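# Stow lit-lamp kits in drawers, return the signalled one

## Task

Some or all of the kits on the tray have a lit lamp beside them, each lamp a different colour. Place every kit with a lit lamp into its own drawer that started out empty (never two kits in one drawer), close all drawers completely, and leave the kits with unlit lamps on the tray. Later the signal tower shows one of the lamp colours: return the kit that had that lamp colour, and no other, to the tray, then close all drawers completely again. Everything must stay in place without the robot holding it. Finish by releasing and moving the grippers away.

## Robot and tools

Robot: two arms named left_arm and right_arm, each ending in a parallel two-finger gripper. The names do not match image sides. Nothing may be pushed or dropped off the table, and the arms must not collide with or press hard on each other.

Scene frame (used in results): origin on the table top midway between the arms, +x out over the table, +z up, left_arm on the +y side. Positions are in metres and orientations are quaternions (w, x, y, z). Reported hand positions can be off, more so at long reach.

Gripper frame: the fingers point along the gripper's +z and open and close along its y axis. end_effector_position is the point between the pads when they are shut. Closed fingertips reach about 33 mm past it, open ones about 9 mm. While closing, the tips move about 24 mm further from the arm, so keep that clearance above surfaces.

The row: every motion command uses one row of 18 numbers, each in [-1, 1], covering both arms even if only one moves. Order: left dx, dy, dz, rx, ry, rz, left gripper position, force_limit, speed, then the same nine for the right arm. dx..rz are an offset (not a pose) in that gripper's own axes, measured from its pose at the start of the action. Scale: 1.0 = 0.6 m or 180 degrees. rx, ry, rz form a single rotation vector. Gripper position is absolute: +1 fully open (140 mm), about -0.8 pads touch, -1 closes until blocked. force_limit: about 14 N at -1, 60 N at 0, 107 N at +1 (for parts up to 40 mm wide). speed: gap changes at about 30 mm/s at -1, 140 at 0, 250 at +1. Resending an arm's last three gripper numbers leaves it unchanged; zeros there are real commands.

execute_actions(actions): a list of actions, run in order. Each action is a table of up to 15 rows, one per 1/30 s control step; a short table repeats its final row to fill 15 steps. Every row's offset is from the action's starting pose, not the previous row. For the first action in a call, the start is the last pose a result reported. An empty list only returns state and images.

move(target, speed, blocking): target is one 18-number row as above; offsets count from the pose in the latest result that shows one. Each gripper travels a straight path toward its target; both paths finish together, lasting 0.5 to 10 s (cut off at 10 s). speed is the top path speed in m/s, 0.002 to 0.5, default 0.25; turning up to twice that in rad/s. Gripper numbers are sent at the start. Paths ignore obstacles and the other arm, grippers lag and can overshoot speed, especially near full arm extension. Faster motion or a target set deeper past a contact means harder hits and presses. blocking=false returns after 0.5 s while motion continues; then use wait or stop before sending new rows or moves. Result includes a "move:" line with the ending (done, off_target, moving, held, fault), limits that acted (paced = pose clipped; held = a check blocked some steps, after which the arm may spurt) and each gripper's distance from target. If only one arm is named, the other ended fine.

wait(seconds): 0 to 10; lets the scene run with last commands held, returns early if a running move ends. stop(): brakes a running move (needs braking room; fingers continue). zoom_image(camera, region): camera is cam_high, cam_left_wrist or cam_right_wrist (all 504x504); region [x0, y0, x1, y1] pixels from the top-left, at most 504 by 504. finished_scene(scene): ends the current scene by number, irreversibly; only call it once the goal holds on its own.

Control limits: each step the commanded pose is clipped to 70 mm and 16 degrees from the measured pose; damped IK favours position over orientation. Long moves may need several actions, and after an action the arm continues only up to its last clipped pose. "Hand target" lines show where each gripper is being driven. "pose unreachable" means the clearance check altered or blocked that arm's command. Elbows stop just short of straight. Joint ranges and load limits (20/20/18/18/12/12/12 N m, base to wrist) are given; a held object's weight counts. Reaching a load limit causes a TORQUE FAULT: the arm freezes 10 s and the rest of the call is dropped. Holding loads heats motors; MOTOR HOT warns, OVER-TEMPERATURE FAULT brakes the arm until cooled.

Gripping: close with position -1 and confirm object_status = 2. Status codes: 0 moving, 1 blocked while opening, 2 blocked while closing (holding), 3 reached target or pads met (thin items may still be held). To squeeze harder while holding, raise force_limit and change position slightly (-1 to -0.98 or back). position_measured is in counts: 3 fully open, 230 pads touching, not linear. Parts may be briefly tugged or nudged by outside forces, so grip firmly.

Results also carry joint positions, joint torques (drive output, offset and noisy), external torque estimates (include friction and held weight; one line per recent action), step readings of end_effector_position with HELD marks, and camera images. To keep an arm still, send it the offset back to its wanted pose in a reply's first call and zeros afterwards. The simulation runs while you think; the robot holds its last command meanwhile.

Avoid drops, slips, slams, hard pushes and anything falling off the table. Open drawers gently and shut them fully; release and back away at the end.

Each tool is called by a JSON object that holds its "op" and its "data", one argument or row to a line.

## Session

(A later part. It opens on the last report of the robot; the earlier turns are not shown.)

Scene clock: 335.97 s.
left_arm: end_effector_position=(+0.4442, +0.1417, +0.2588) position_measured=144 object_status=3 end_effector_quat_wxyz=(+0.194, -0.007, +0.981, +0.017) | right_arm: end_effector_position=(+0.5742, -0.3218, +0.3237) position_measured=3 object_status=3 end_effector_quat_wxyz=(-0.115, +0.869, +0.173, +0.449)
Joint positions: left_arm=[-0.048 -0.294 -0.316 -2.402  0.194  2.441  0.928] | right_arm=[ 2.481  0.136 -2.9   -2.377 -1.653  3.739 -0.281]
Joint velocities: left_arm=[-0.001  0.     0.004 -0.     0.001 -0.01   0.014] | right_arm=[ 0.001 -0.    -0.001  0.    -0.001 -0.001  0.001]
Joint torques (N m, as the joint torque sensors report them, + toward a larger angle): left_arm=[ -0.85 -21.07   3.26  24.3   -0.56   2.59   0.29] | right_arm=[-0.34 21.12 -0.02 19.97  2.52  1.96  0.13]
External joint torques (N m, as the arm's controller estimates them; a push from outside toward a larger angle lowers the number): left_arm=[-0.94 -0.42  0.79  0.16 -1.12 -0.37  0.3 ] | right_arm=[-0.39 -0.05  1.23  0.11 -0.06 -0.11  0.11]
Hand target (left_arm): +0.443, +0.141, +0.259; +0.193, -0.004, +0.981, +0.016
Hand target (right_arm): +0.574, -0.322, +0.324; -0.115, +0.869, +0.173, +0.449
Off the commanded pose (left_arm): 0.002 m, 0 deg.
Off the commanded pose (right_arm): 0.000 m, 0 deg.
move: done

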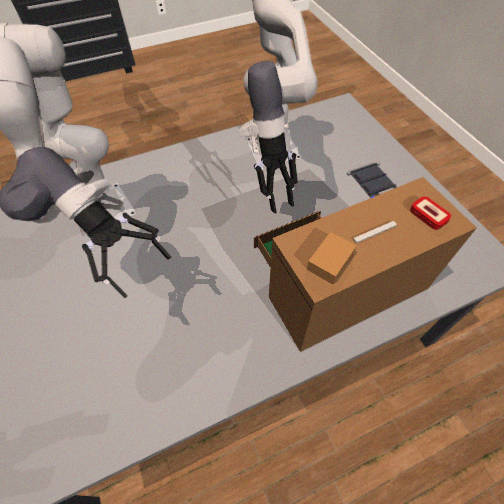

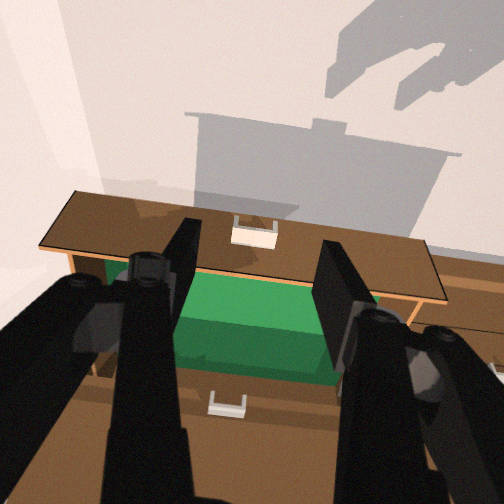

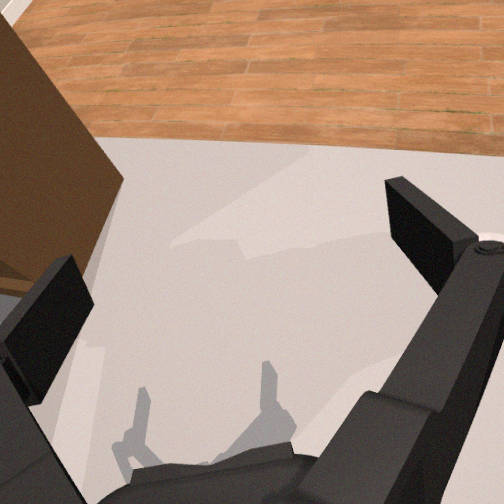

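{"op": "move", "data": {
  "target": [0.158,0.885,0.25,-0.09,0.105,-0.497,-0.12,0,0,0,0,0,0,0,0,1,0,0],
  "speed": 0.3
}}

{"op": "move", "data": {
  "target": [0,0,0.06,0,0,0,-0.12,0,0,0,0,0,0,0,0,1,0,0],
  "speed": 0.1
}}

Scene clock: 342.63 s.
left_arm: end_effector_position=(+0.4022, +0.6768, +0.0915) position_measured=144 object_status=3 end_effector_quat_wxyz=(+0.005, +0.710, -0.705, -0.001) | right_arm: end_effector_position=(+0.5742, -0.3218, +0.3237) position_measured=3 object_status=3 end_effector_quat_wxyz=(-0.115, +0.869, +0.173, +0.449)
Joint positions: left_arm=[ 0.562  0.191  0.169 -2.179 -0.045  2.356  0.619] | right_arm=[ 2.481  0.136 -2.9   -2.377 -1.653  3.739 -0.281]
Joint velocities: left_arm=[ 0.     0.001 -0.     0.001 -0.003 -0.017 -0.019] | right_arm=[ 0.001  0.     0.     0.001 -0.001 -0.001  0.   ]
Joint torques (N m, as the joint torque sensors report them, + toward a larger angle): left_arm=[  0.5  -33.14   0.74  21.65  -0.49   1.99   0.07] | right_arm=[-0.32 20.96 -0.11 19.91  2.58  1.99  0.11]
External joint torques (N m, as the arm's controller estimates them; a push from outside toward a larger angle lowers the number): left_arm=[ 0.45  1.61 -0.47  0.42 -1.05 -0.42  0.07] | right_arm=[-0.33 -0.26  1.18  0.01 -0.02 -0.08  0.09]
Hand target (left_arm): +0.402, +0.676, +0.091; +0.008, +0.714, -0.700, -0.000
Hand target (right_arm): +0.574, -0.322, +0.324; -0.115, +0.869, +0.173, +0.449
Off the commanded pose (left_arm): 0.009 m, 1 deg.
Off the commanded pose (right_arm): 0.000 m, 0 deg.
move: off_target (left_arm)

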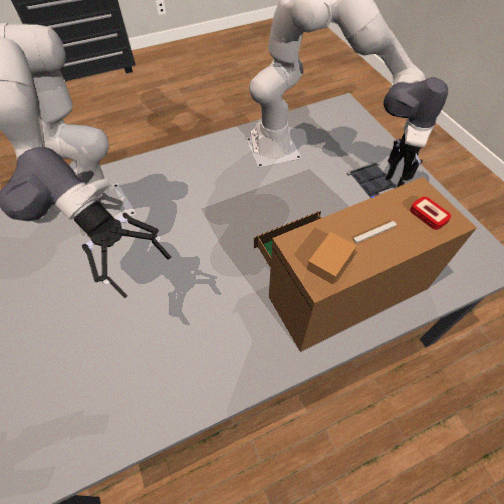

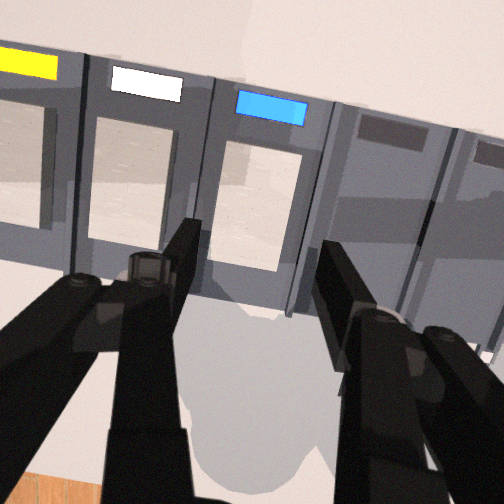

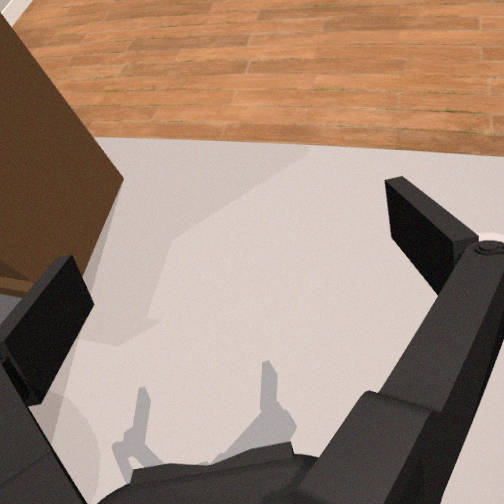

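Scene clock: 343.57 s.
left_arm: end_effector_position=(+0.4022, +0.6756, +0.0560) position_measured=144 object_status=3 end_effector_quat_wxyz=(+0.007, +0.710, -0.704, -0.002) | right_arm: end_effector_position=(+0.5742, -0.3218, +0.3237) position_measured=3 object_status=3 end_effector_quat_wxyz=(-0.115, +0.869, +0.173, +0.449)
Joint positions: left_arm=[ 0.562  0.257  0.165 -2.195 -0.063  2.433  0.629] | right_arm=[ 2.481  0.136 -2.9   -2.377 -1.653  3.739 -0.281]
Joint velocities: left_arm=[-0.002  0.001  0.001  0.    -0.002  0.011  0.005] | right_arm=[ 0.003  0.002  0.002  0.001 -0.    -0.    -0.002]
Joint torques (N m, as the joint torque sensors report them, + toward a larger angle): left_arm=[  1.54 -34.58   0.72  19.19  -0.7    2.83   0.28] | right_arm=[-0.58 20.94 -0.45 20.06  2.53  1.95  0.09]
External joint torques (N m, as the arm's controller estimates them; a push from outside toward a larger angle lowers the number): left_arm=[ 1.62  1.4  -0.75 -1.16 -1.2   0.42  0.28] | right_arm=[-0.71 -0.39  0.73  0.1  -0.07 -0.15  0.07]
Hand target (left_arm): +0.403, +0.676, +0.055; +0.006, +0.709, -0.705, -0.000
Hand target (right_arm): +0.574, -0.322, +0.324; -0.115, +0.869, +0.173, +0.449
Off the commanded pose (left_arm): 0.001 m, 0 deg.
Off the commanded pose (right_arm): 0.000 m, 0 deg.
move: done

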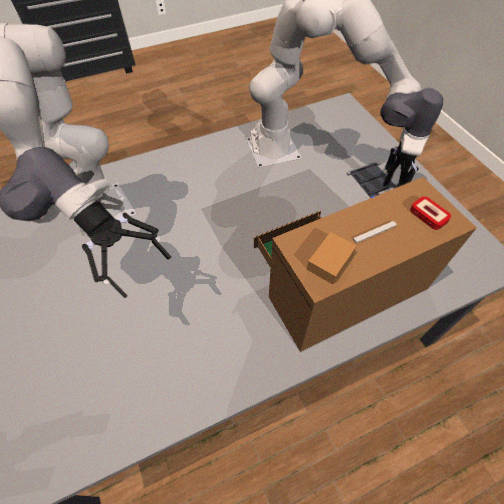

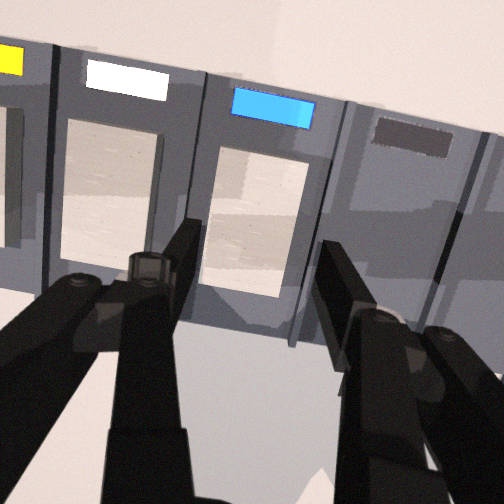

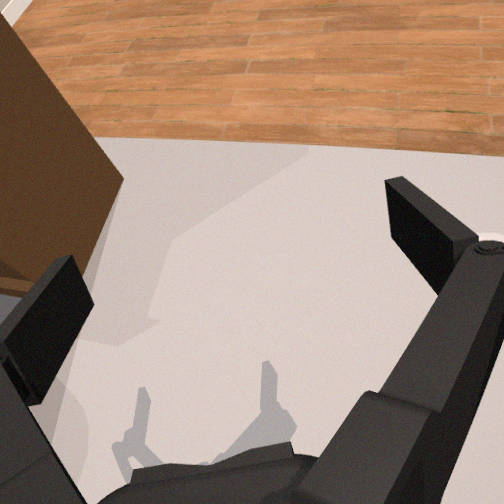

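{"op": "move", "data": {
  "target": [-0.002,-0.005,0.022,0,0,-0.008,-0.12,0,0,0,0,0,0,0,0,1,0,0],
  "speed": 0.04
}}

{"op": "execute_actions", "data": {
  "actions": [
    [[0,0,0,0,0,0,-1,0,-0.5,0,0,0,0,0,0,1,0,0]]
  ]
}}

{"op": "move", "data": {
  "target": [0,0,-0.345,0,0,0,-1,0,-0.5,0,0,0,0,0,0,1,0,0]
}}

Scene clock: 346.20 s.
left_arm: end_effector_position=(+0.4020, +0.6764, +0.0421) position_measured=144 object_status=3 end_effector_quat_wxyz=(+0.010, +0.715, -0.699, -0.003) | right_arm: end_effector_position=(+0.5742, -0.3218, +0.3237) position_measured=3 object_status=3 end_effector_quat_wxyz=(-0.115, +0.869, +0.173, +0.449)
Joint positions: left_arm=[ 0.562  0.289  0.165 -2.19  -0.07   2.454  0.618] | right_arm=[ 2.481  0.136 -2.9   -2.377 -1.653  3.739 -0.281]
Joint velocities: left_arm=[-0.    -0.001 -0.001  0.004 -0.003  0.012 -0.014] | right_arm=[ 0.001 -0.001  0.     0.001 -0.002  0.001 -0.   ]
Joint torques (N m, as the joint torque sensors report them, + toward a larger angle): left_arm=[ -0.13 -34.92   0.16  21.02  -0.59   2.83  -0.09] | right_arm=[-0.58 20.97 -0.09 19.9   2.53  2.    0.13]
External joint torques (N m, as the arm's controller estimates them; a push from outside toward a larger angle lowers the number): left_arm=[-0.16  1.83 -1.59  1.   -1.08  0.43 -0.09] | right_arm=[-0.57 -0.21  1.22  0.02 -0.06 -0.08  0.11]
Hand target (left_arm): +0.405, +0.676, +0.043; +0.007, +0.718, -0.696, -0.001
Hand target (right_arm): +0.574, -0.322, +0.324; -0.115, +0.869, +0.173, +0.449
Off the commanded pose (left_arm): 0.003 m, 1 deg.
Off the commanded pose (right_arm): 0.000 m, 0 deg.
move: done

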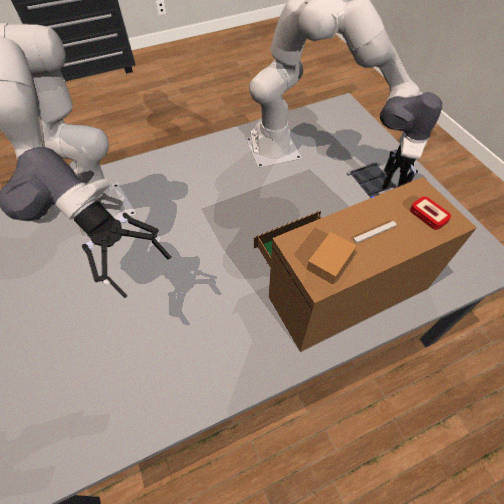

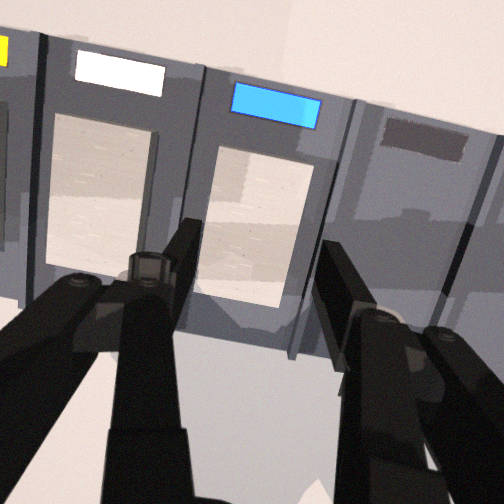

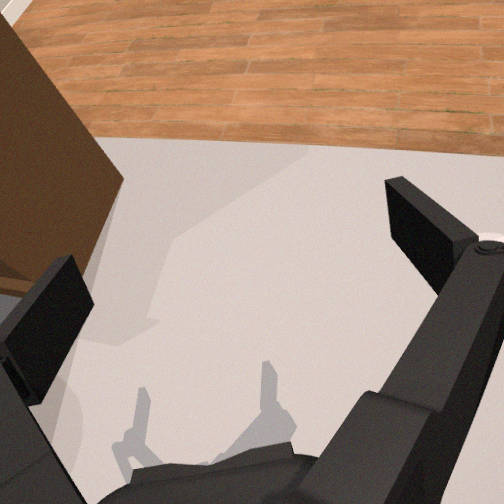

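Scene clock: 346.70 s.
left_arm: end_effector_position=(+0.4008, +0.6766, +0.0424) position_measured=174 object_status=2 end_effector_quat_wxyz=(+0.011, +0.716, -0.698, -0.004) | right_arm: end_effector_position=(+0.5742, -0.3218, +0.3237) position_measured=3 object_status=3 end_effector_quat_wxyz=(-0.115, +0.869, +0.173, +0.449)
Joint positions: left_arm=[ 0.562  0.287  0.167 -2.19  -0.07   2.45   0.618] | right_arm=[ 2.481  0.136 -2.9   -2.377 -1.653  3.739 -0.281]
Joint velocities: left_arm=[ 0.    -0.     0.    -0.    -0.001 -0.001  0.   ] | right_arm=[ 0.001 -0.001  0.001 -0.002  0.     0.    -0.001]
Joint torques (N m, as the joint torque sensors report them, + toward a larger angle): left_arm=[ -0.33 -34.16   1.07  20.09   0.24   2.85   0.14] | right_arm=[-0.29 20.99  0.08 19.94  2.51  1.98  0.12]
External joint torques (N m, as the arm's controller estimates them; a push from outside toward a larger angle lowers the number): left_arm=[-0.27  2.54 -0.61  0.03 -0.25  0.45  0.14] | right_arm=[-0.32 -0.17  1.35  0.09 -0.08 -0.1   0.09]
Hand target (left_arm): +0.402, +0.676, +0.042; +0.010, +0.715, -0.699, -0.003
Hand target (right_arm): +0.574, -0.322, +0.324; -0.115, +0.869, +0.173, +0.449
Off the commanded pose (left_arm): 0.001 m, 0 deg.
Off the commanded pose (right_arm): 0.000 m, 0 deg.
Step readings (end_effector_position):
0: left_arm (+0.4020, +0.6764, +0.0421) | right_arm (+0.5742, -0.3218, +0.3237)
1: left_arm (+0.4021, +0.6764, +0.0421) | right_arm (+0.5742, -0.3218, +0.3237)
2: left_arm (+0.4021, +0.6764, +0.0421) | right_arm (+0.5742, -0.3218, +0.3237)
4: left_arm (+0.4021, +0.6764, +0.0421) | right_arm (+0.5742, -0.3218, +0.3237)
8: left_arm (+0.4008, +0.6766, +0.0424) | right_arm (+0.5742, -0.3218, +0.3237)
15: end_effector_position above

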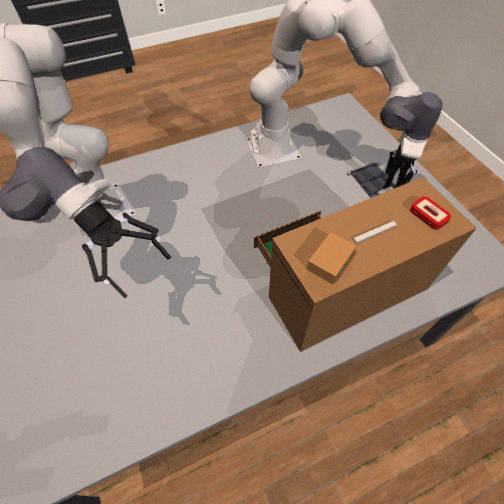

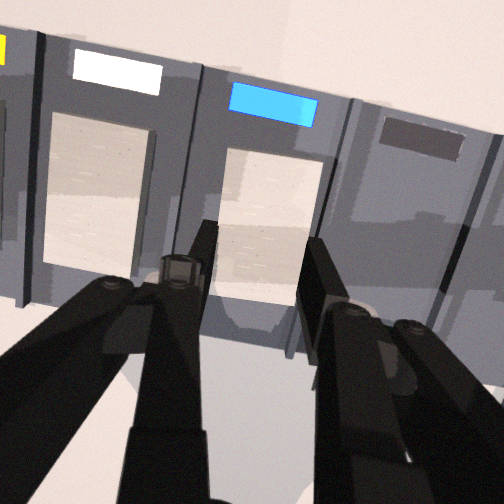

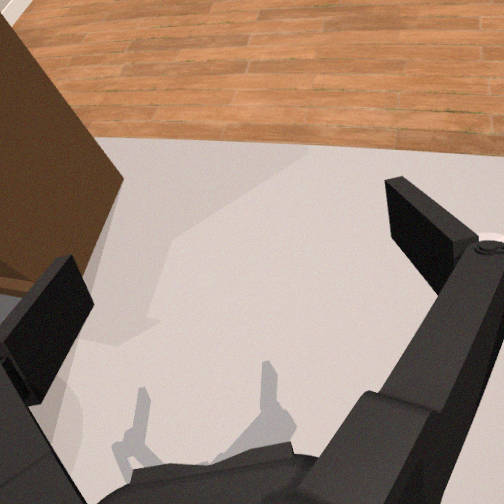

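Scene clock: 348.27 s.
left_arm: end_effector_position=(+0.4006, +0.6824, +0.2504) position_measured=174 object_status=2 end_effector_quat_wxyz=(+0.009, +0.718, -0.696, -0.006) | right_arm: end_effector_position=(+0.5742, -0.3218, +0.3237) position_measured=3 object_status=3 end_effector_quat_wxyz=(-0.115, +0.869, +0.173, +0.449)
Joint positions: left_arm=[ 0.559  0.014  0.177 -1.966  0.005  1.962  0.568] | right_arm=[ 2.481  0.136 -2.9   -2.377 -1.653  3.739 -0.281]
Joint velocities: left_arm=[-0.     0.002 -0.001 -0.    -0.    -0.011 -0.004] | right_arm=[-0. -0. -0.  0.  0. -0.  0.]
Joint torques (N m, as the joint torque sensors report them, + toward a larger angle): left_arm=[ -1.06 -29.63  -1.15  25.77   1.57   2.15  -0.02] | right_arm=[-0.36 21.1  -0.14 19.97  2.55  2.03  0.11]
External joint torques (N m, as the arm's controller estimates them; a push from outside toward a larger angle lowers the number): left_arm=[-1.08  1.98 -1.26  1.69  0.83 -0.27 -0.02] | right_arm=[-0.29 -0.05  1.23  0.1  -0.04 -0.04  0.09]
Hand target (left_arm): +0.401, +0.682, +0.251; +0.009, +0.718, -0.696, -0.008
Hand target (right_arm): +0.574, -0.322, +0.324; -0.115, +0.869, +0.173, +0.449
Off the commanded pose (left_arm): 0.006 m, 1 deg.
Off the commanded pose (right_arm): 0.000 m, 0 deg.
move: off_target (left_arm)

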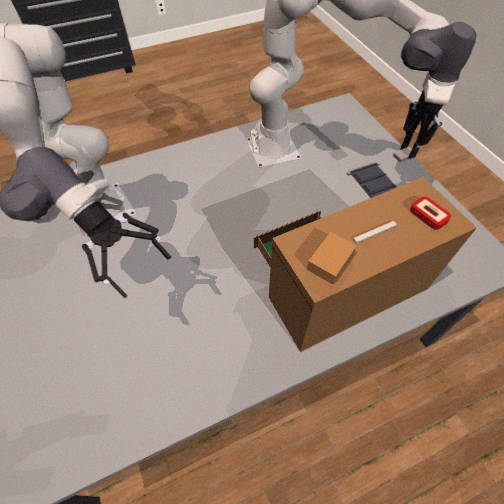

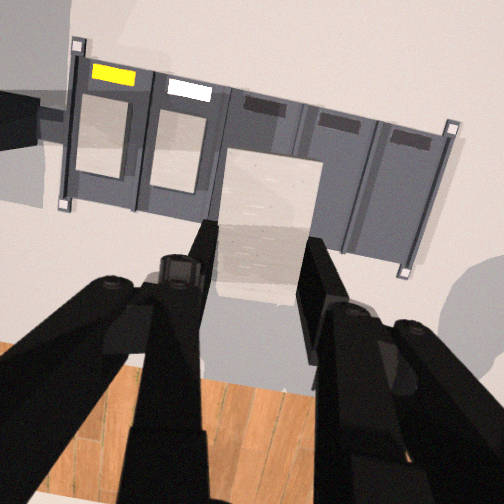

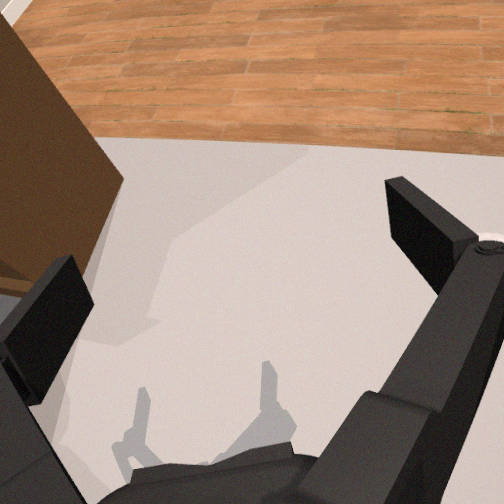

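{"op": "move", "data": {
  "target": [0.906,-0.235,-0.01,0.006,-0.008,0.51,-1,0,-0.5,0,0,0,0,0,0,1,0,0],
  "speed": 0.3
}}

{"op": "move", "data": {
  "target": [0,0,0.07,0,0,0,-1,0,-0.5,0,0,0,0,0,0,1,0,0],
  "speed": 0.07
}}

Scene clock: 353.60 s.
left_arm: end_effector_position=(+0.5603, +0.1420, +0.2626) position_measured=174 object_status=2 end_effector_quat_wxyz=(+0.011, -0.008, +1.000, -0.001) | right_arm: end_effector_position=(+0.5742, -0.3218, +0.3237) position_measured=3 object_status=3 end_effector_quat_wxyz=(-0.115, +0.869, +0.173, +0.449)
Joint positions: left_arm=[ 0.054  0.303 -0.319 -1.576  0.105  1.884  1.139] | right_arm=[ 2.481  0.136 -2.9   -2.377 -1.653  3.739 -0.281]
Joint velocities: left_arm=[-0.001  0.    -0.    -0.     0.    -0.006  0.028] | right_arm=[ 0.001 -0.001 -0.001  0.    -0.001  0.001 -0.   ]
Joint torques (N m, as the joint torque sensors report them, + toward a larger angle): left_arm=[ -0.12 -39.7   -4.1   25.8    1.75   1.97   0.16] | right_arm=[-0.47 21.1  -0.03 19.94  2.54  2.    0.16]
External joint torques (N m, as the arm's controller estimates them; a push from outside toward a larger angle lowers the number): left_arm=[ 0.11  1.18 -1.25  1.51  0.98 -0.51  0.16] | right_arm=[-0.48 -0.09  1.26  0.03 -0.06 -0.08  0.14]
Hand target (left_arm): +0.561, +0.143, +0.263; +0.011, -0.002, +1.000, +0.001
Hand target (right_arm): +0.574, -0.322, +0.324; -0.115, +0.869, +0.173, +0.449
Off the commanded pose (left_arm): 0.007 m, 1 deg.
Off the commanded pose (right_arm): 0.000 m, 0 deg.
move: off_target (left_arm)

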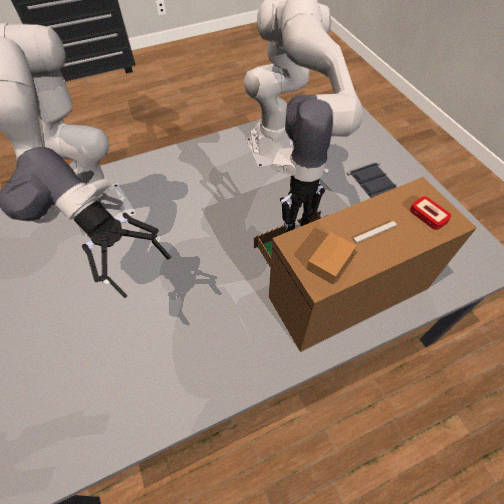

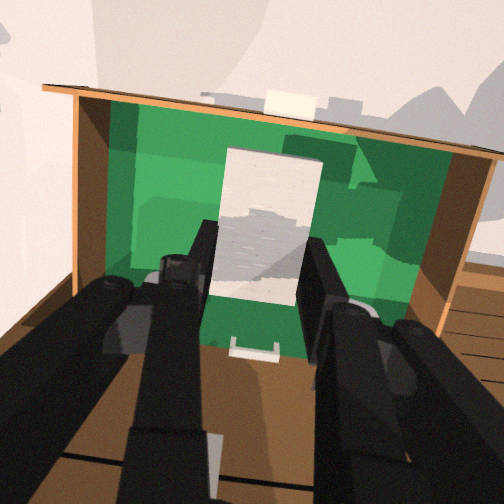

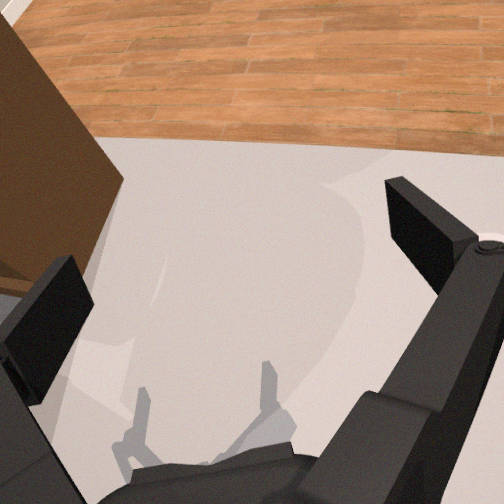

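Scene clock: 354.67 s.
left_arm: end_effector_position=(+0.5596, +0.1399, +0.2205) position_measured=174 object_status=2 end_effector_quat_wxyz=(+0.008, -0.006, +1.000, -0.003) | right_arm: end_effector_position=(+0.5742, -0.3218, +0.3237) position_measured=3 object_status=3 end_effector_quat_wxyz=(-0.115, +0.869, +0.173, +0.449)
Joint positions: left_arm=[ 0.054  0.327 -0.317 -1.649  0.11   1.976  1.136] | right_arm=[ 2.481  0.136 -2.9   -2.377 -1.653  3.739 -0.281]
Joint velocities: left_arm=[ 0.001  0.001  0.     0.     0.001  0.012 -0.   ] | right_arm=[ 0.001  0.001  0.001 -0.001  0.001  0.001  0.001]
Joint torques (N m, as the joint torque sensors report them, + toward a larger angle): left_arm=[  0.14 -40.85  -3.11  22.18   1.71   2.97  -0.11] | right_arm=[-0.58 20.97 -0.08 19.99  2.52  2.01  0.12]
External joint torques (N m, as the arm's controller estimates them; a push from outside toward a larger angle lowers the number): left_arm=[ 0.19  0.6  -0.15 -1.98  0.97  0.5  -0.11] | right_arm=[-0.6  -0.25  1.2   0.13 -0.07 -0.07  0.1 ]
Hand target (left_arm): +0.561, +0.141, +0.221; +0.011, -0.008, +1.000, -0.002
Hand target (right_arm): +0.574, -0.322, +0.324; -0.115, +0.869, +0.173, +0.449
Off the commanded pose (left_arm): 0.003 m, 0 deg.
Off the commanded pose (right_arm): 0.000 m, 0 deg.
move: done

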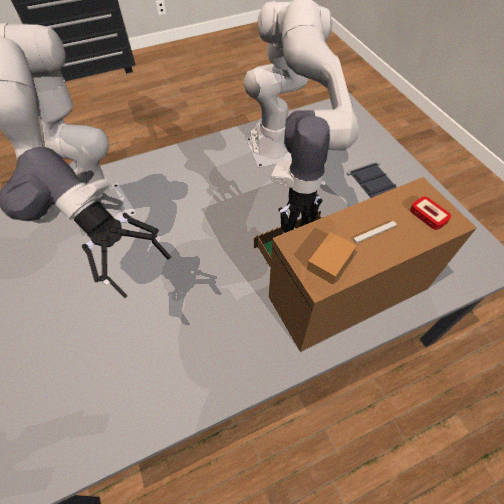

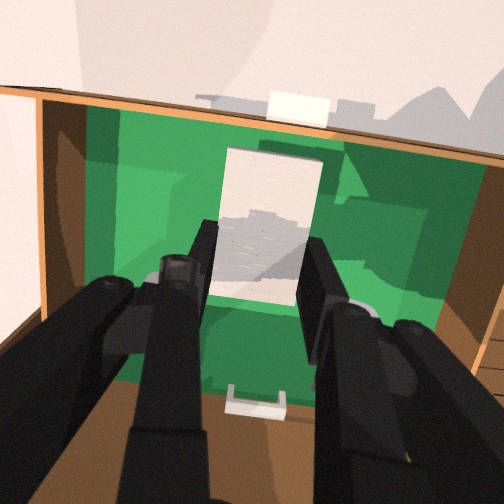

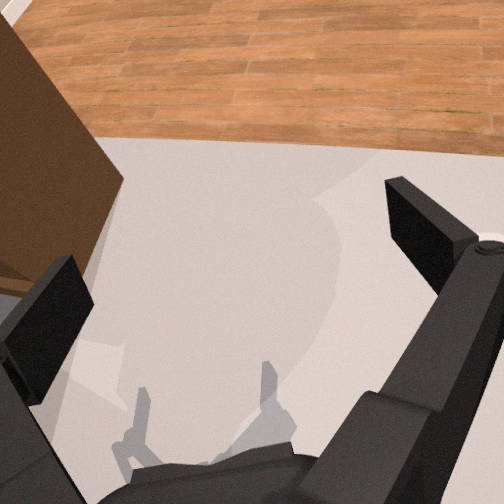

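{"op": "move", "data": {
  "target": [-0.016,0,0.047,0,0,0,-1,0,-0.5,0,0,0,0,0,0,1,0,0],
  "speed": 0.03
}}

Scene clock: 357.03 s.
left_arm: end_effector_position=(+0.5675, +0.1393, +0.1919) position_measured=174 object_status=2 end_effector_quat_wxyz=(+0.005, -0.005, +1.000, -0.004) | right_arm: end_effector_position=(+0.5742, -0.3218, +0.3237) position_measured=3 object_status=3 end_effector_quat_wxyz=(-0.115, +0.869, +0.173, +0.449)
Joint positions: left_arm=[ 0.054  0.379 -0.314 -1.649  0.123  2.019  1.136] | right_arm=[ 2.481  0.136 -2.9   -2.377 -1.653  3.739 -0.281]
Joint velocities: left_arm=[-0.    -0.001 -0.001 -0.     0.002  0.009 -0.003] | right_arm=[ 0.002  0.001 -0.    -0.    -0.001  0.001  0.001]
Joint torques (N m, as the joint torque sensors report them, + toward a larger angle): left_arm=[ -0.22 -41.66  -3.    24.29   1.71   3.02  -0.03] | right_arm=[-0.48 20.89 -0.04 19.99  2.53  1.98  0.15]
External joint torques (N m, as the arm's controller estimates them; a push from outside toward a larger angle lowers the number): left_arm=[-0.03  1.36  0.5   0.22  0.99  0.55 -0.03] | right_arm=[-0.49 -0.36  1.25  0.12 -0.06 -0.1   0.13]
Hand target (left_arm): +0.570, +0.139, +0.192; +0.008, -0.006, +1.000, -0.003
Hand target (right_arm): +0.574, -0.322, +0.324; -0.115, +0.869, +0.173, +0.449
Off the commanded pose (left_arm): 0.002 m, 0 deg.
Off the commanded pose (right_arm): 0.000 m, 0 deg.
move: done

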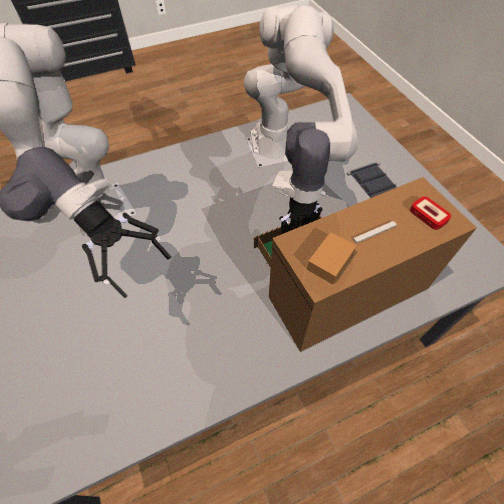

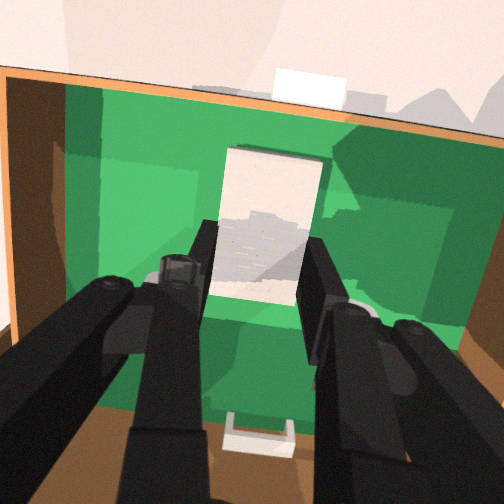

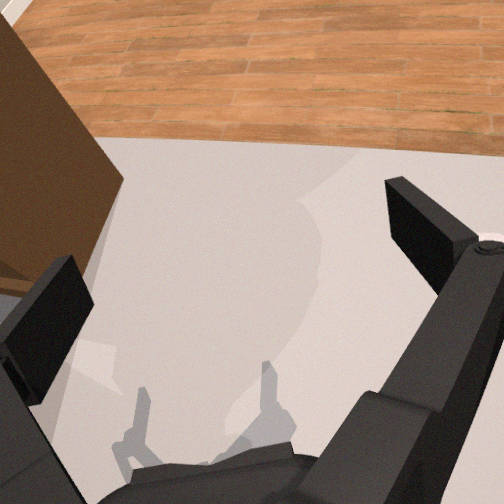

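{"op": "execute_actions", "data": {
  "actions": [
    [[0,0,0.004,0,0,0,-1,0,-0.5,0,0,0,0,0,0,1,0,0]],
    [[0,0,0,0,0,0,-0.12,0,0,0,0,0,0,0,0,1,0,0]]
  ]
}}

{"op": "move", "data": {
  "target": [0.01,0,-0.09,0,0,0,-0.12,0,0,0,0,0,0,0,0,1,0,0],
  "speed": 0.12
}}

{"op": "move", "data": {
  "target": [0.18,0.005,0,0,-0.112,0,-0.12,0,0,0,0,0,0,0,0,1,0,0],
  "speed": 0.18
}}

{"op": "move", "data": {
  "target": [0.03,0,0.082,0,0,0,-0.12,0,0,0,0,0,0,0,0,1,0,0],
  "speed": 0.1
}}

Scene clock: 360.47 s.
left_arm: end_effector_position=(+0.5672, +0.1393, +0.1905) position_measured=144 object_status=3 end_effector_quat_wxyz=(+0.004, -0.005, +1.000, -0.004) | right_arm: end_effector_position=(+0.5742, -0.3218, +0.3237) position_measured=3 object_status=3 end_effector_quat_wxyz=(-0.115, +0.869, +0.173, +0.449)
Joint positions: left_arm=[ 0.054  0.38  -0.314 -1.65   0.123  2.021  1.135] | right_arm=[ 2.481  0.136 -2.9   -2.377 -1.653  3.739 -0.281]
Joint velocities: left_arm=[-0.    -0.     0.    -0.002  0.001 -0.     0.001] | right_arm=[-0.001  0.001 -0.001 -0.    -0.    -0.     0.   ]
Joint torques (N m, as the joint torque sensors report them, + toward a larger angle): left_arm=[  0.11 -41.3   -3.87  23.04   0.68   2.44   0.12] | right_arm=[-0.41 20.96 -0.21 20.13  2.56  1.99  0.13]
External joint torques (N m, as the arm's controller estimates them; a push from outside toward a larger angle lowers the number): left_arm=[ 0.04  1.6  -0.58 -0.97 -0.05 -0.03  0.12] | right_arm=[-0.4  -0.26  1.1   0.23 -0.04 -0.09  0.11]
External joint torques at the end of the 1st action: left_arm=[ 1.1   2.15  0.08 -0.99 -0.04  0.45  0.05] | right_arm=[-0.32 -0.15  1.35  0.05 -0.06 -0.09  0.13]
Hand target (left_arm): +0.567, +0.139, +0.191; +0.004, -0.005, +1.000, -0.004
Hand target (right_arm): +0.574, -0.322, +0.324; -0.115, +0.869, +0.173, +0.449
Off the commanded pose (left_arm): 0.000 m, 0 deg.
Off the commanded pose (right_arm): 0.000 m, 0 deg.
Step readings (end_effector_position; steps 1 to 15: 1st action; 16 to 30: 2nd action):
0: left_arm (+0.5679, +0.1391, +0.1921) | right_arm (+0.5742, -0.3218, +0.3237)
1: left_arm (+0.5679, +0.1391, +0.1920) | right_arm (+0.5742, -0.3218, +0.3237)
2: left_arm (+0.5678, +0.1392, +0.1917) | right_arm (+0.5742, -0.3218, +0.3237)
4: left_arm (+0.5675, +0.1392, +0.1911) | right_arm (+0.5742, -0.3218, +0.3237)
8: left_arm (+0.5672, +0.1393, +0.1906) | right_arm (+0.5742, -0.3218, +0.3237)
15: left_arm (+0.5672, +0.1393, +0.1905) | right_arm (+0.5742, -0.3218, +0.3237)
16: left_arm (+0.5672, +0.1393, +0.1905) | right_arm (+0.5742, -0.3218, +0.3237)
17: left_arm (+0.5672, +0.1393, +0.1905) | right_arm (+0.5742, -0.3218, +0.3237)
19: left_arm (+0.5672, +0.1393, +0.1905) | right_arm (+0.5742, -0.3218, +0.3237)
23: left_arm (+0.5672, +0.1393, +0.1905) | right_arm (+0.5742, -0.3218, +0.3237)
30: end_effector_position above

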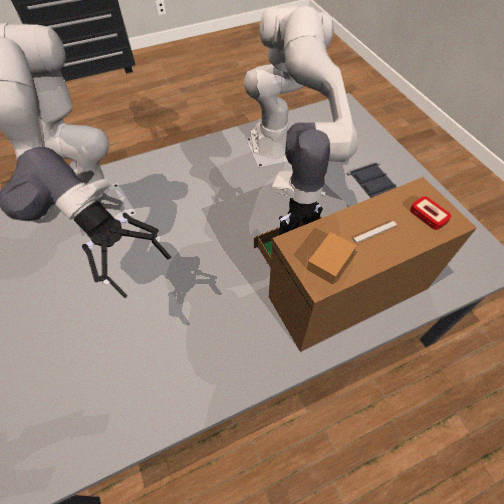

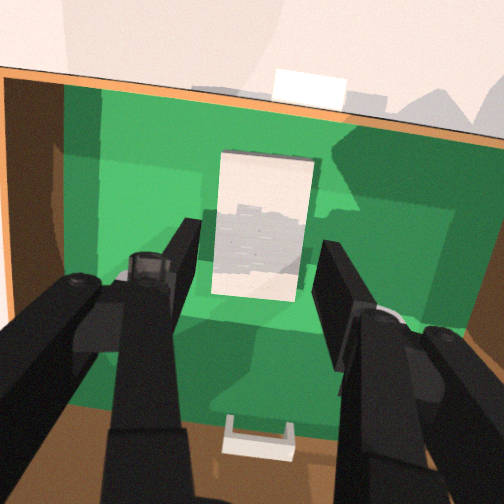

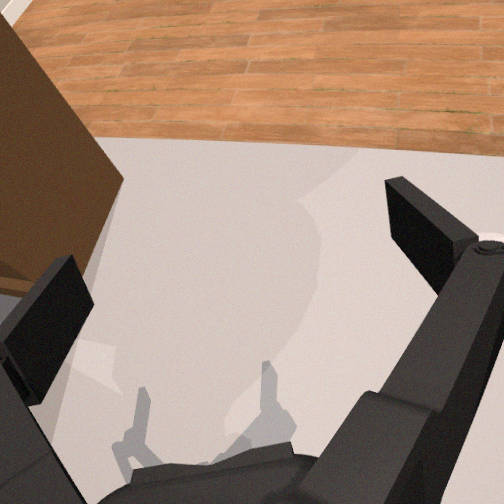

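Scene clock: 361.50 s.
left_arm: end_effector_position=(+0.5618, +0.1411, +0.2445) position_measured=144 object_status=3 end_effector_quat_wxyz=(+0.007, -0.007, +1.000, -0.002) | right_arm: end_effector_position=(+0.5742, -0.3218, +0.3237) position_measured=3 object_status=3 end_effector_quat_wxyz=(-0.115, +0.869, +0.173, +0.449)
Joint positions: left_arm=[ 0.054  0.324 -0.318 -1.591  0.107  1.912  1.14 ] | right_arm=[ 2.481  0.136 -2.9   -2.377 -1.653  3.739 -0.281]
Joint velocities: left_arm=[-0.002  0.001  0.     0.002 -0.001 -0.01  -0.   ] | right_arm=[ 0.    -0.001 -0.001  0.001 -0.001  0.    -0.   ]
Joint torques (N m, as the joint torque sensors report them, + toward a larger angle): left_arm=[  0.82 -39.8   -3.86  24.25  -0.52   1.93   0.34] | right_arm=[-0.59 20.82  0.13 20.    2.55  2.    0.1 ]
External joint torques (N m, as the arm's controller estimates them; a push from outside toward a larger angle lowers the number): left_arm=[ 0.95  1.76 -0.88 -0.09 -1.27 -0.56  0.34] | right_arm=[-0.53 -0.35  1.5   0.1  -0.05 -0.07  0.08]
Hand target (left_arm): +0.561, +0.141, +0.245; +0.004, -0.006, +1.000, -0.003
Hand target (right_arm): +0.574, -0.322, +0.324; -0.115, +0.869, +0.173, +0.449
Off the commanded pose (left_arm): 0.002 m, 0 deg.
Off the commanded pose (right_arm): 0.000 m, 0 deg.
move: done

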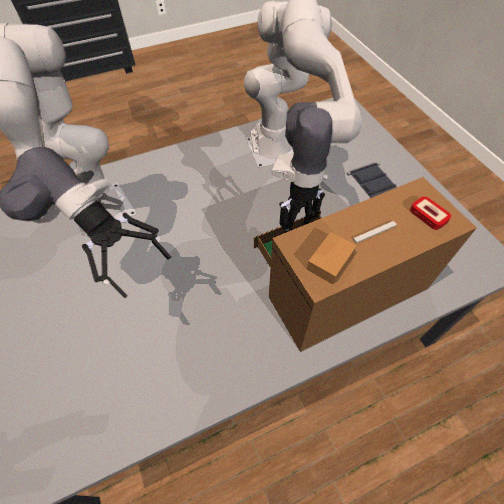

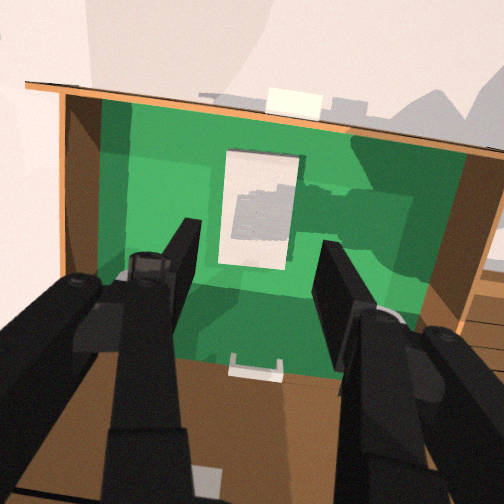

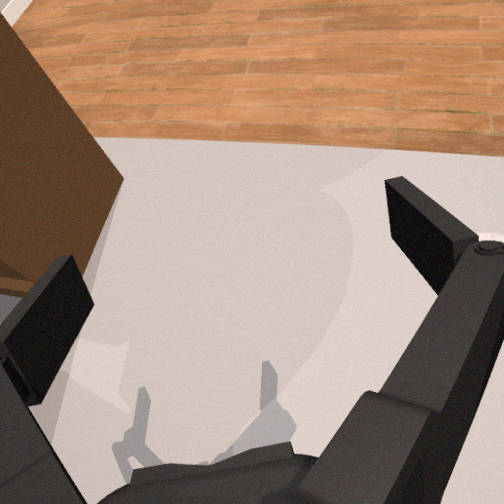

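Scene clock: 363.20 s.
left_arm: end_effector_position=(+0.4530, +0.1393, +0.2427) position_measured=144 object_status=3 end_effector_quat_wxyz=(+0.179, -0.001, +0.984, -0.001) | right_arm: end_effector_position=(+0.5742, -0.3218, +0.3237) position_measured=3 object_status=3 end_effector_quat_wxyz=(-0.115, +0.869, +0.173, +0.449)
Joint positions: left_arm=[ 0.043 -0.25  -0.383 -2.391  0.112  2.477  1.014] | right_arm=[ 2.481  0.136 -2.9   -2.377 -1.653  3.739 -0.281]
Joint velocities: left_arm=[ 0.003  0.    -0.002 -0.001  0.     0.012 -0.021] | right_arm=[-0.001 -0.001 -0.    -0.    -0.001 -0.    -0.002]
Joint torques (N m, as the joint torque sensors report them, + toward a larger angle): left_arm=[  2.16 -22.52   0.91  22.49   1.47   3.43  -0.14] | right_arm=[-0.29 21.07 -0.22 20.18  2.51  2.02  0.11]
External joint torques (N m, as the arm's controller estimates them; a push from outside toward a larger angle lowers the number): left_arm=[ 2.05 -1.15 -1.7  -1.36  0.91  0.43 -0.13] | right_arm=[-0.24 -0.12  1.13  0.3  -0.08 -0.05  0.09]
Hand target (left_arm): +0.454, +0.140, +0.243; +0.181, -0.004, +0.983, -0.001
Hand target (right_arm): +0.574, -0.322, +0.324; -0.115, +0.869, +0.173, +0.449
Off the commanded pose (left_arm): 0.003 m, 1 deg.
Off the commanded pose (right_arm): 0.000 m, 0 deg.
move: done

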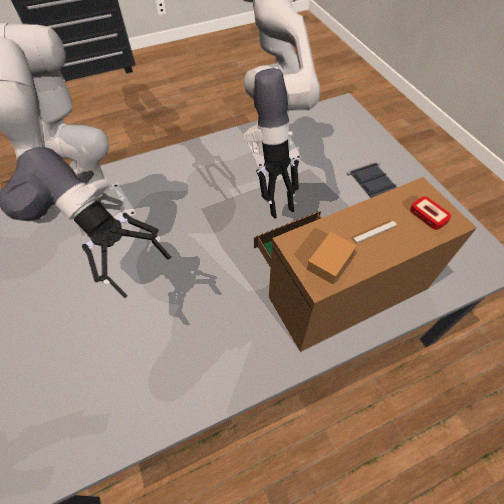

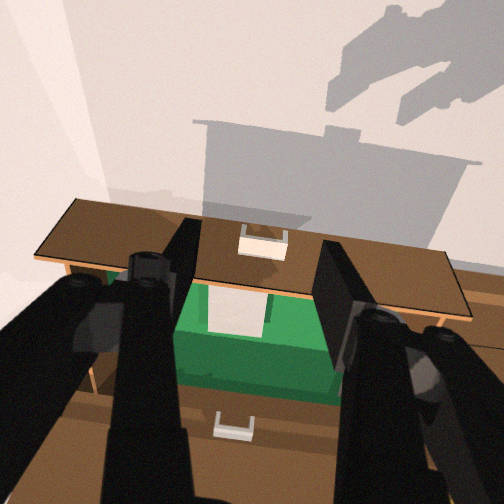

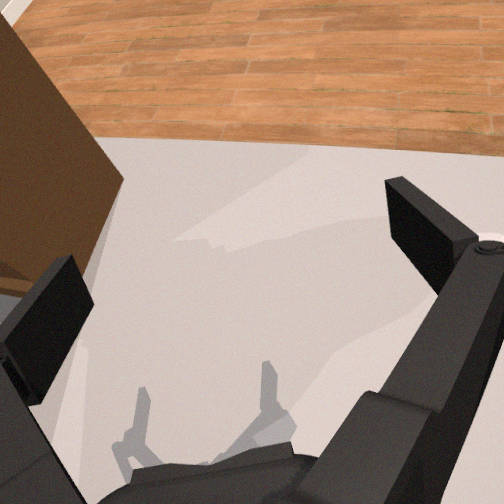

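Scene clock: 364.30 s.
left_arm: end_effector_position=(+0.4531, +0.1376, +0.1910) position_measured=144 object_status=3 end_effector_quat_wxyz=(+0.178, +0.003, +0.984, -0.002) | right_arm: end_effector_position=(+0.5742, -0.3218, +0.3237) position_measured=3 object_status=3 end_effector_quat_wxyz=(-0.115, +0.869, +0.173, +0.449)
Joint positions: left_arm=[ 0.072 -0.169 -0.413 -2.453  0.18   2.611  0.956] | right_arm=[ 2.481  0.136 -2.9   -2.377 -1.653  3.739 -0.281]
Joint velocities: left_arm=[ 0.001 -0.     0.001  0.001  0.004  0.011 -0.023] | right_arm=[-0.    -0.     0.     0.001 -0.001 -0.    -0.001]
Joint torques (N m, as the joint torque sensors report them, + toward a larger angle): left_arm=[  1.41 -21.59   0.8   20.99   1.32   3.32  -0.17] | right_arm=[-0.48 20.94 -0.18 19.75  2.56  2.    0.15]
External joint torques (N m, as the arm's controller estimates them; a push from outside toward a larger angle lowers the number): left_arm=[ 1.37  1.23 -1.06 -1.84  0.93  0.33 -0.16] | right_arm=[-0.49 -0.34  1.12 -0.19 -0.04 -0.08  0.13]
Hand target (left_arm): +0.454, +0.138, +0.190; +0.179, +0.000, +0.984, -0.002
Hand target (right_arm): +0.574, -0.322, +0.324; -0.115, +0.869, +0.173, +0.449
Off the commanded pose (left_arm): 0.002 m, 0 deg.
Off the commanded pose (right_arm): 0.000 m, 0 deg.
move: done

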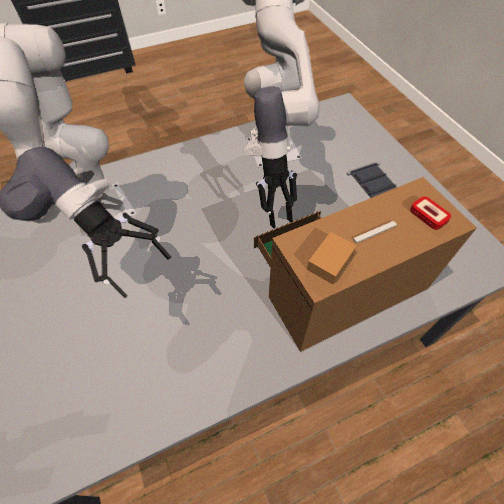

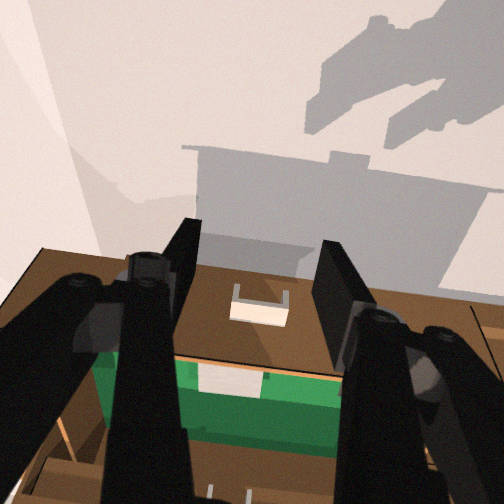

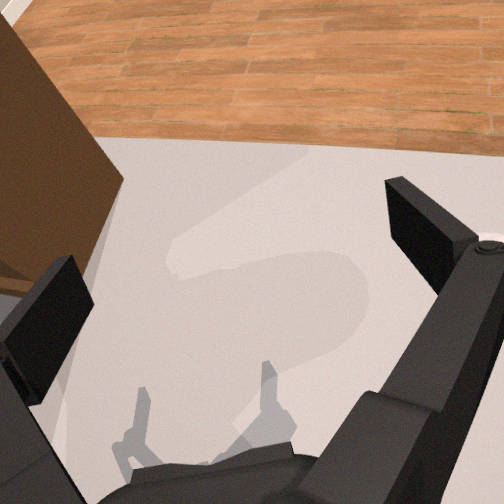

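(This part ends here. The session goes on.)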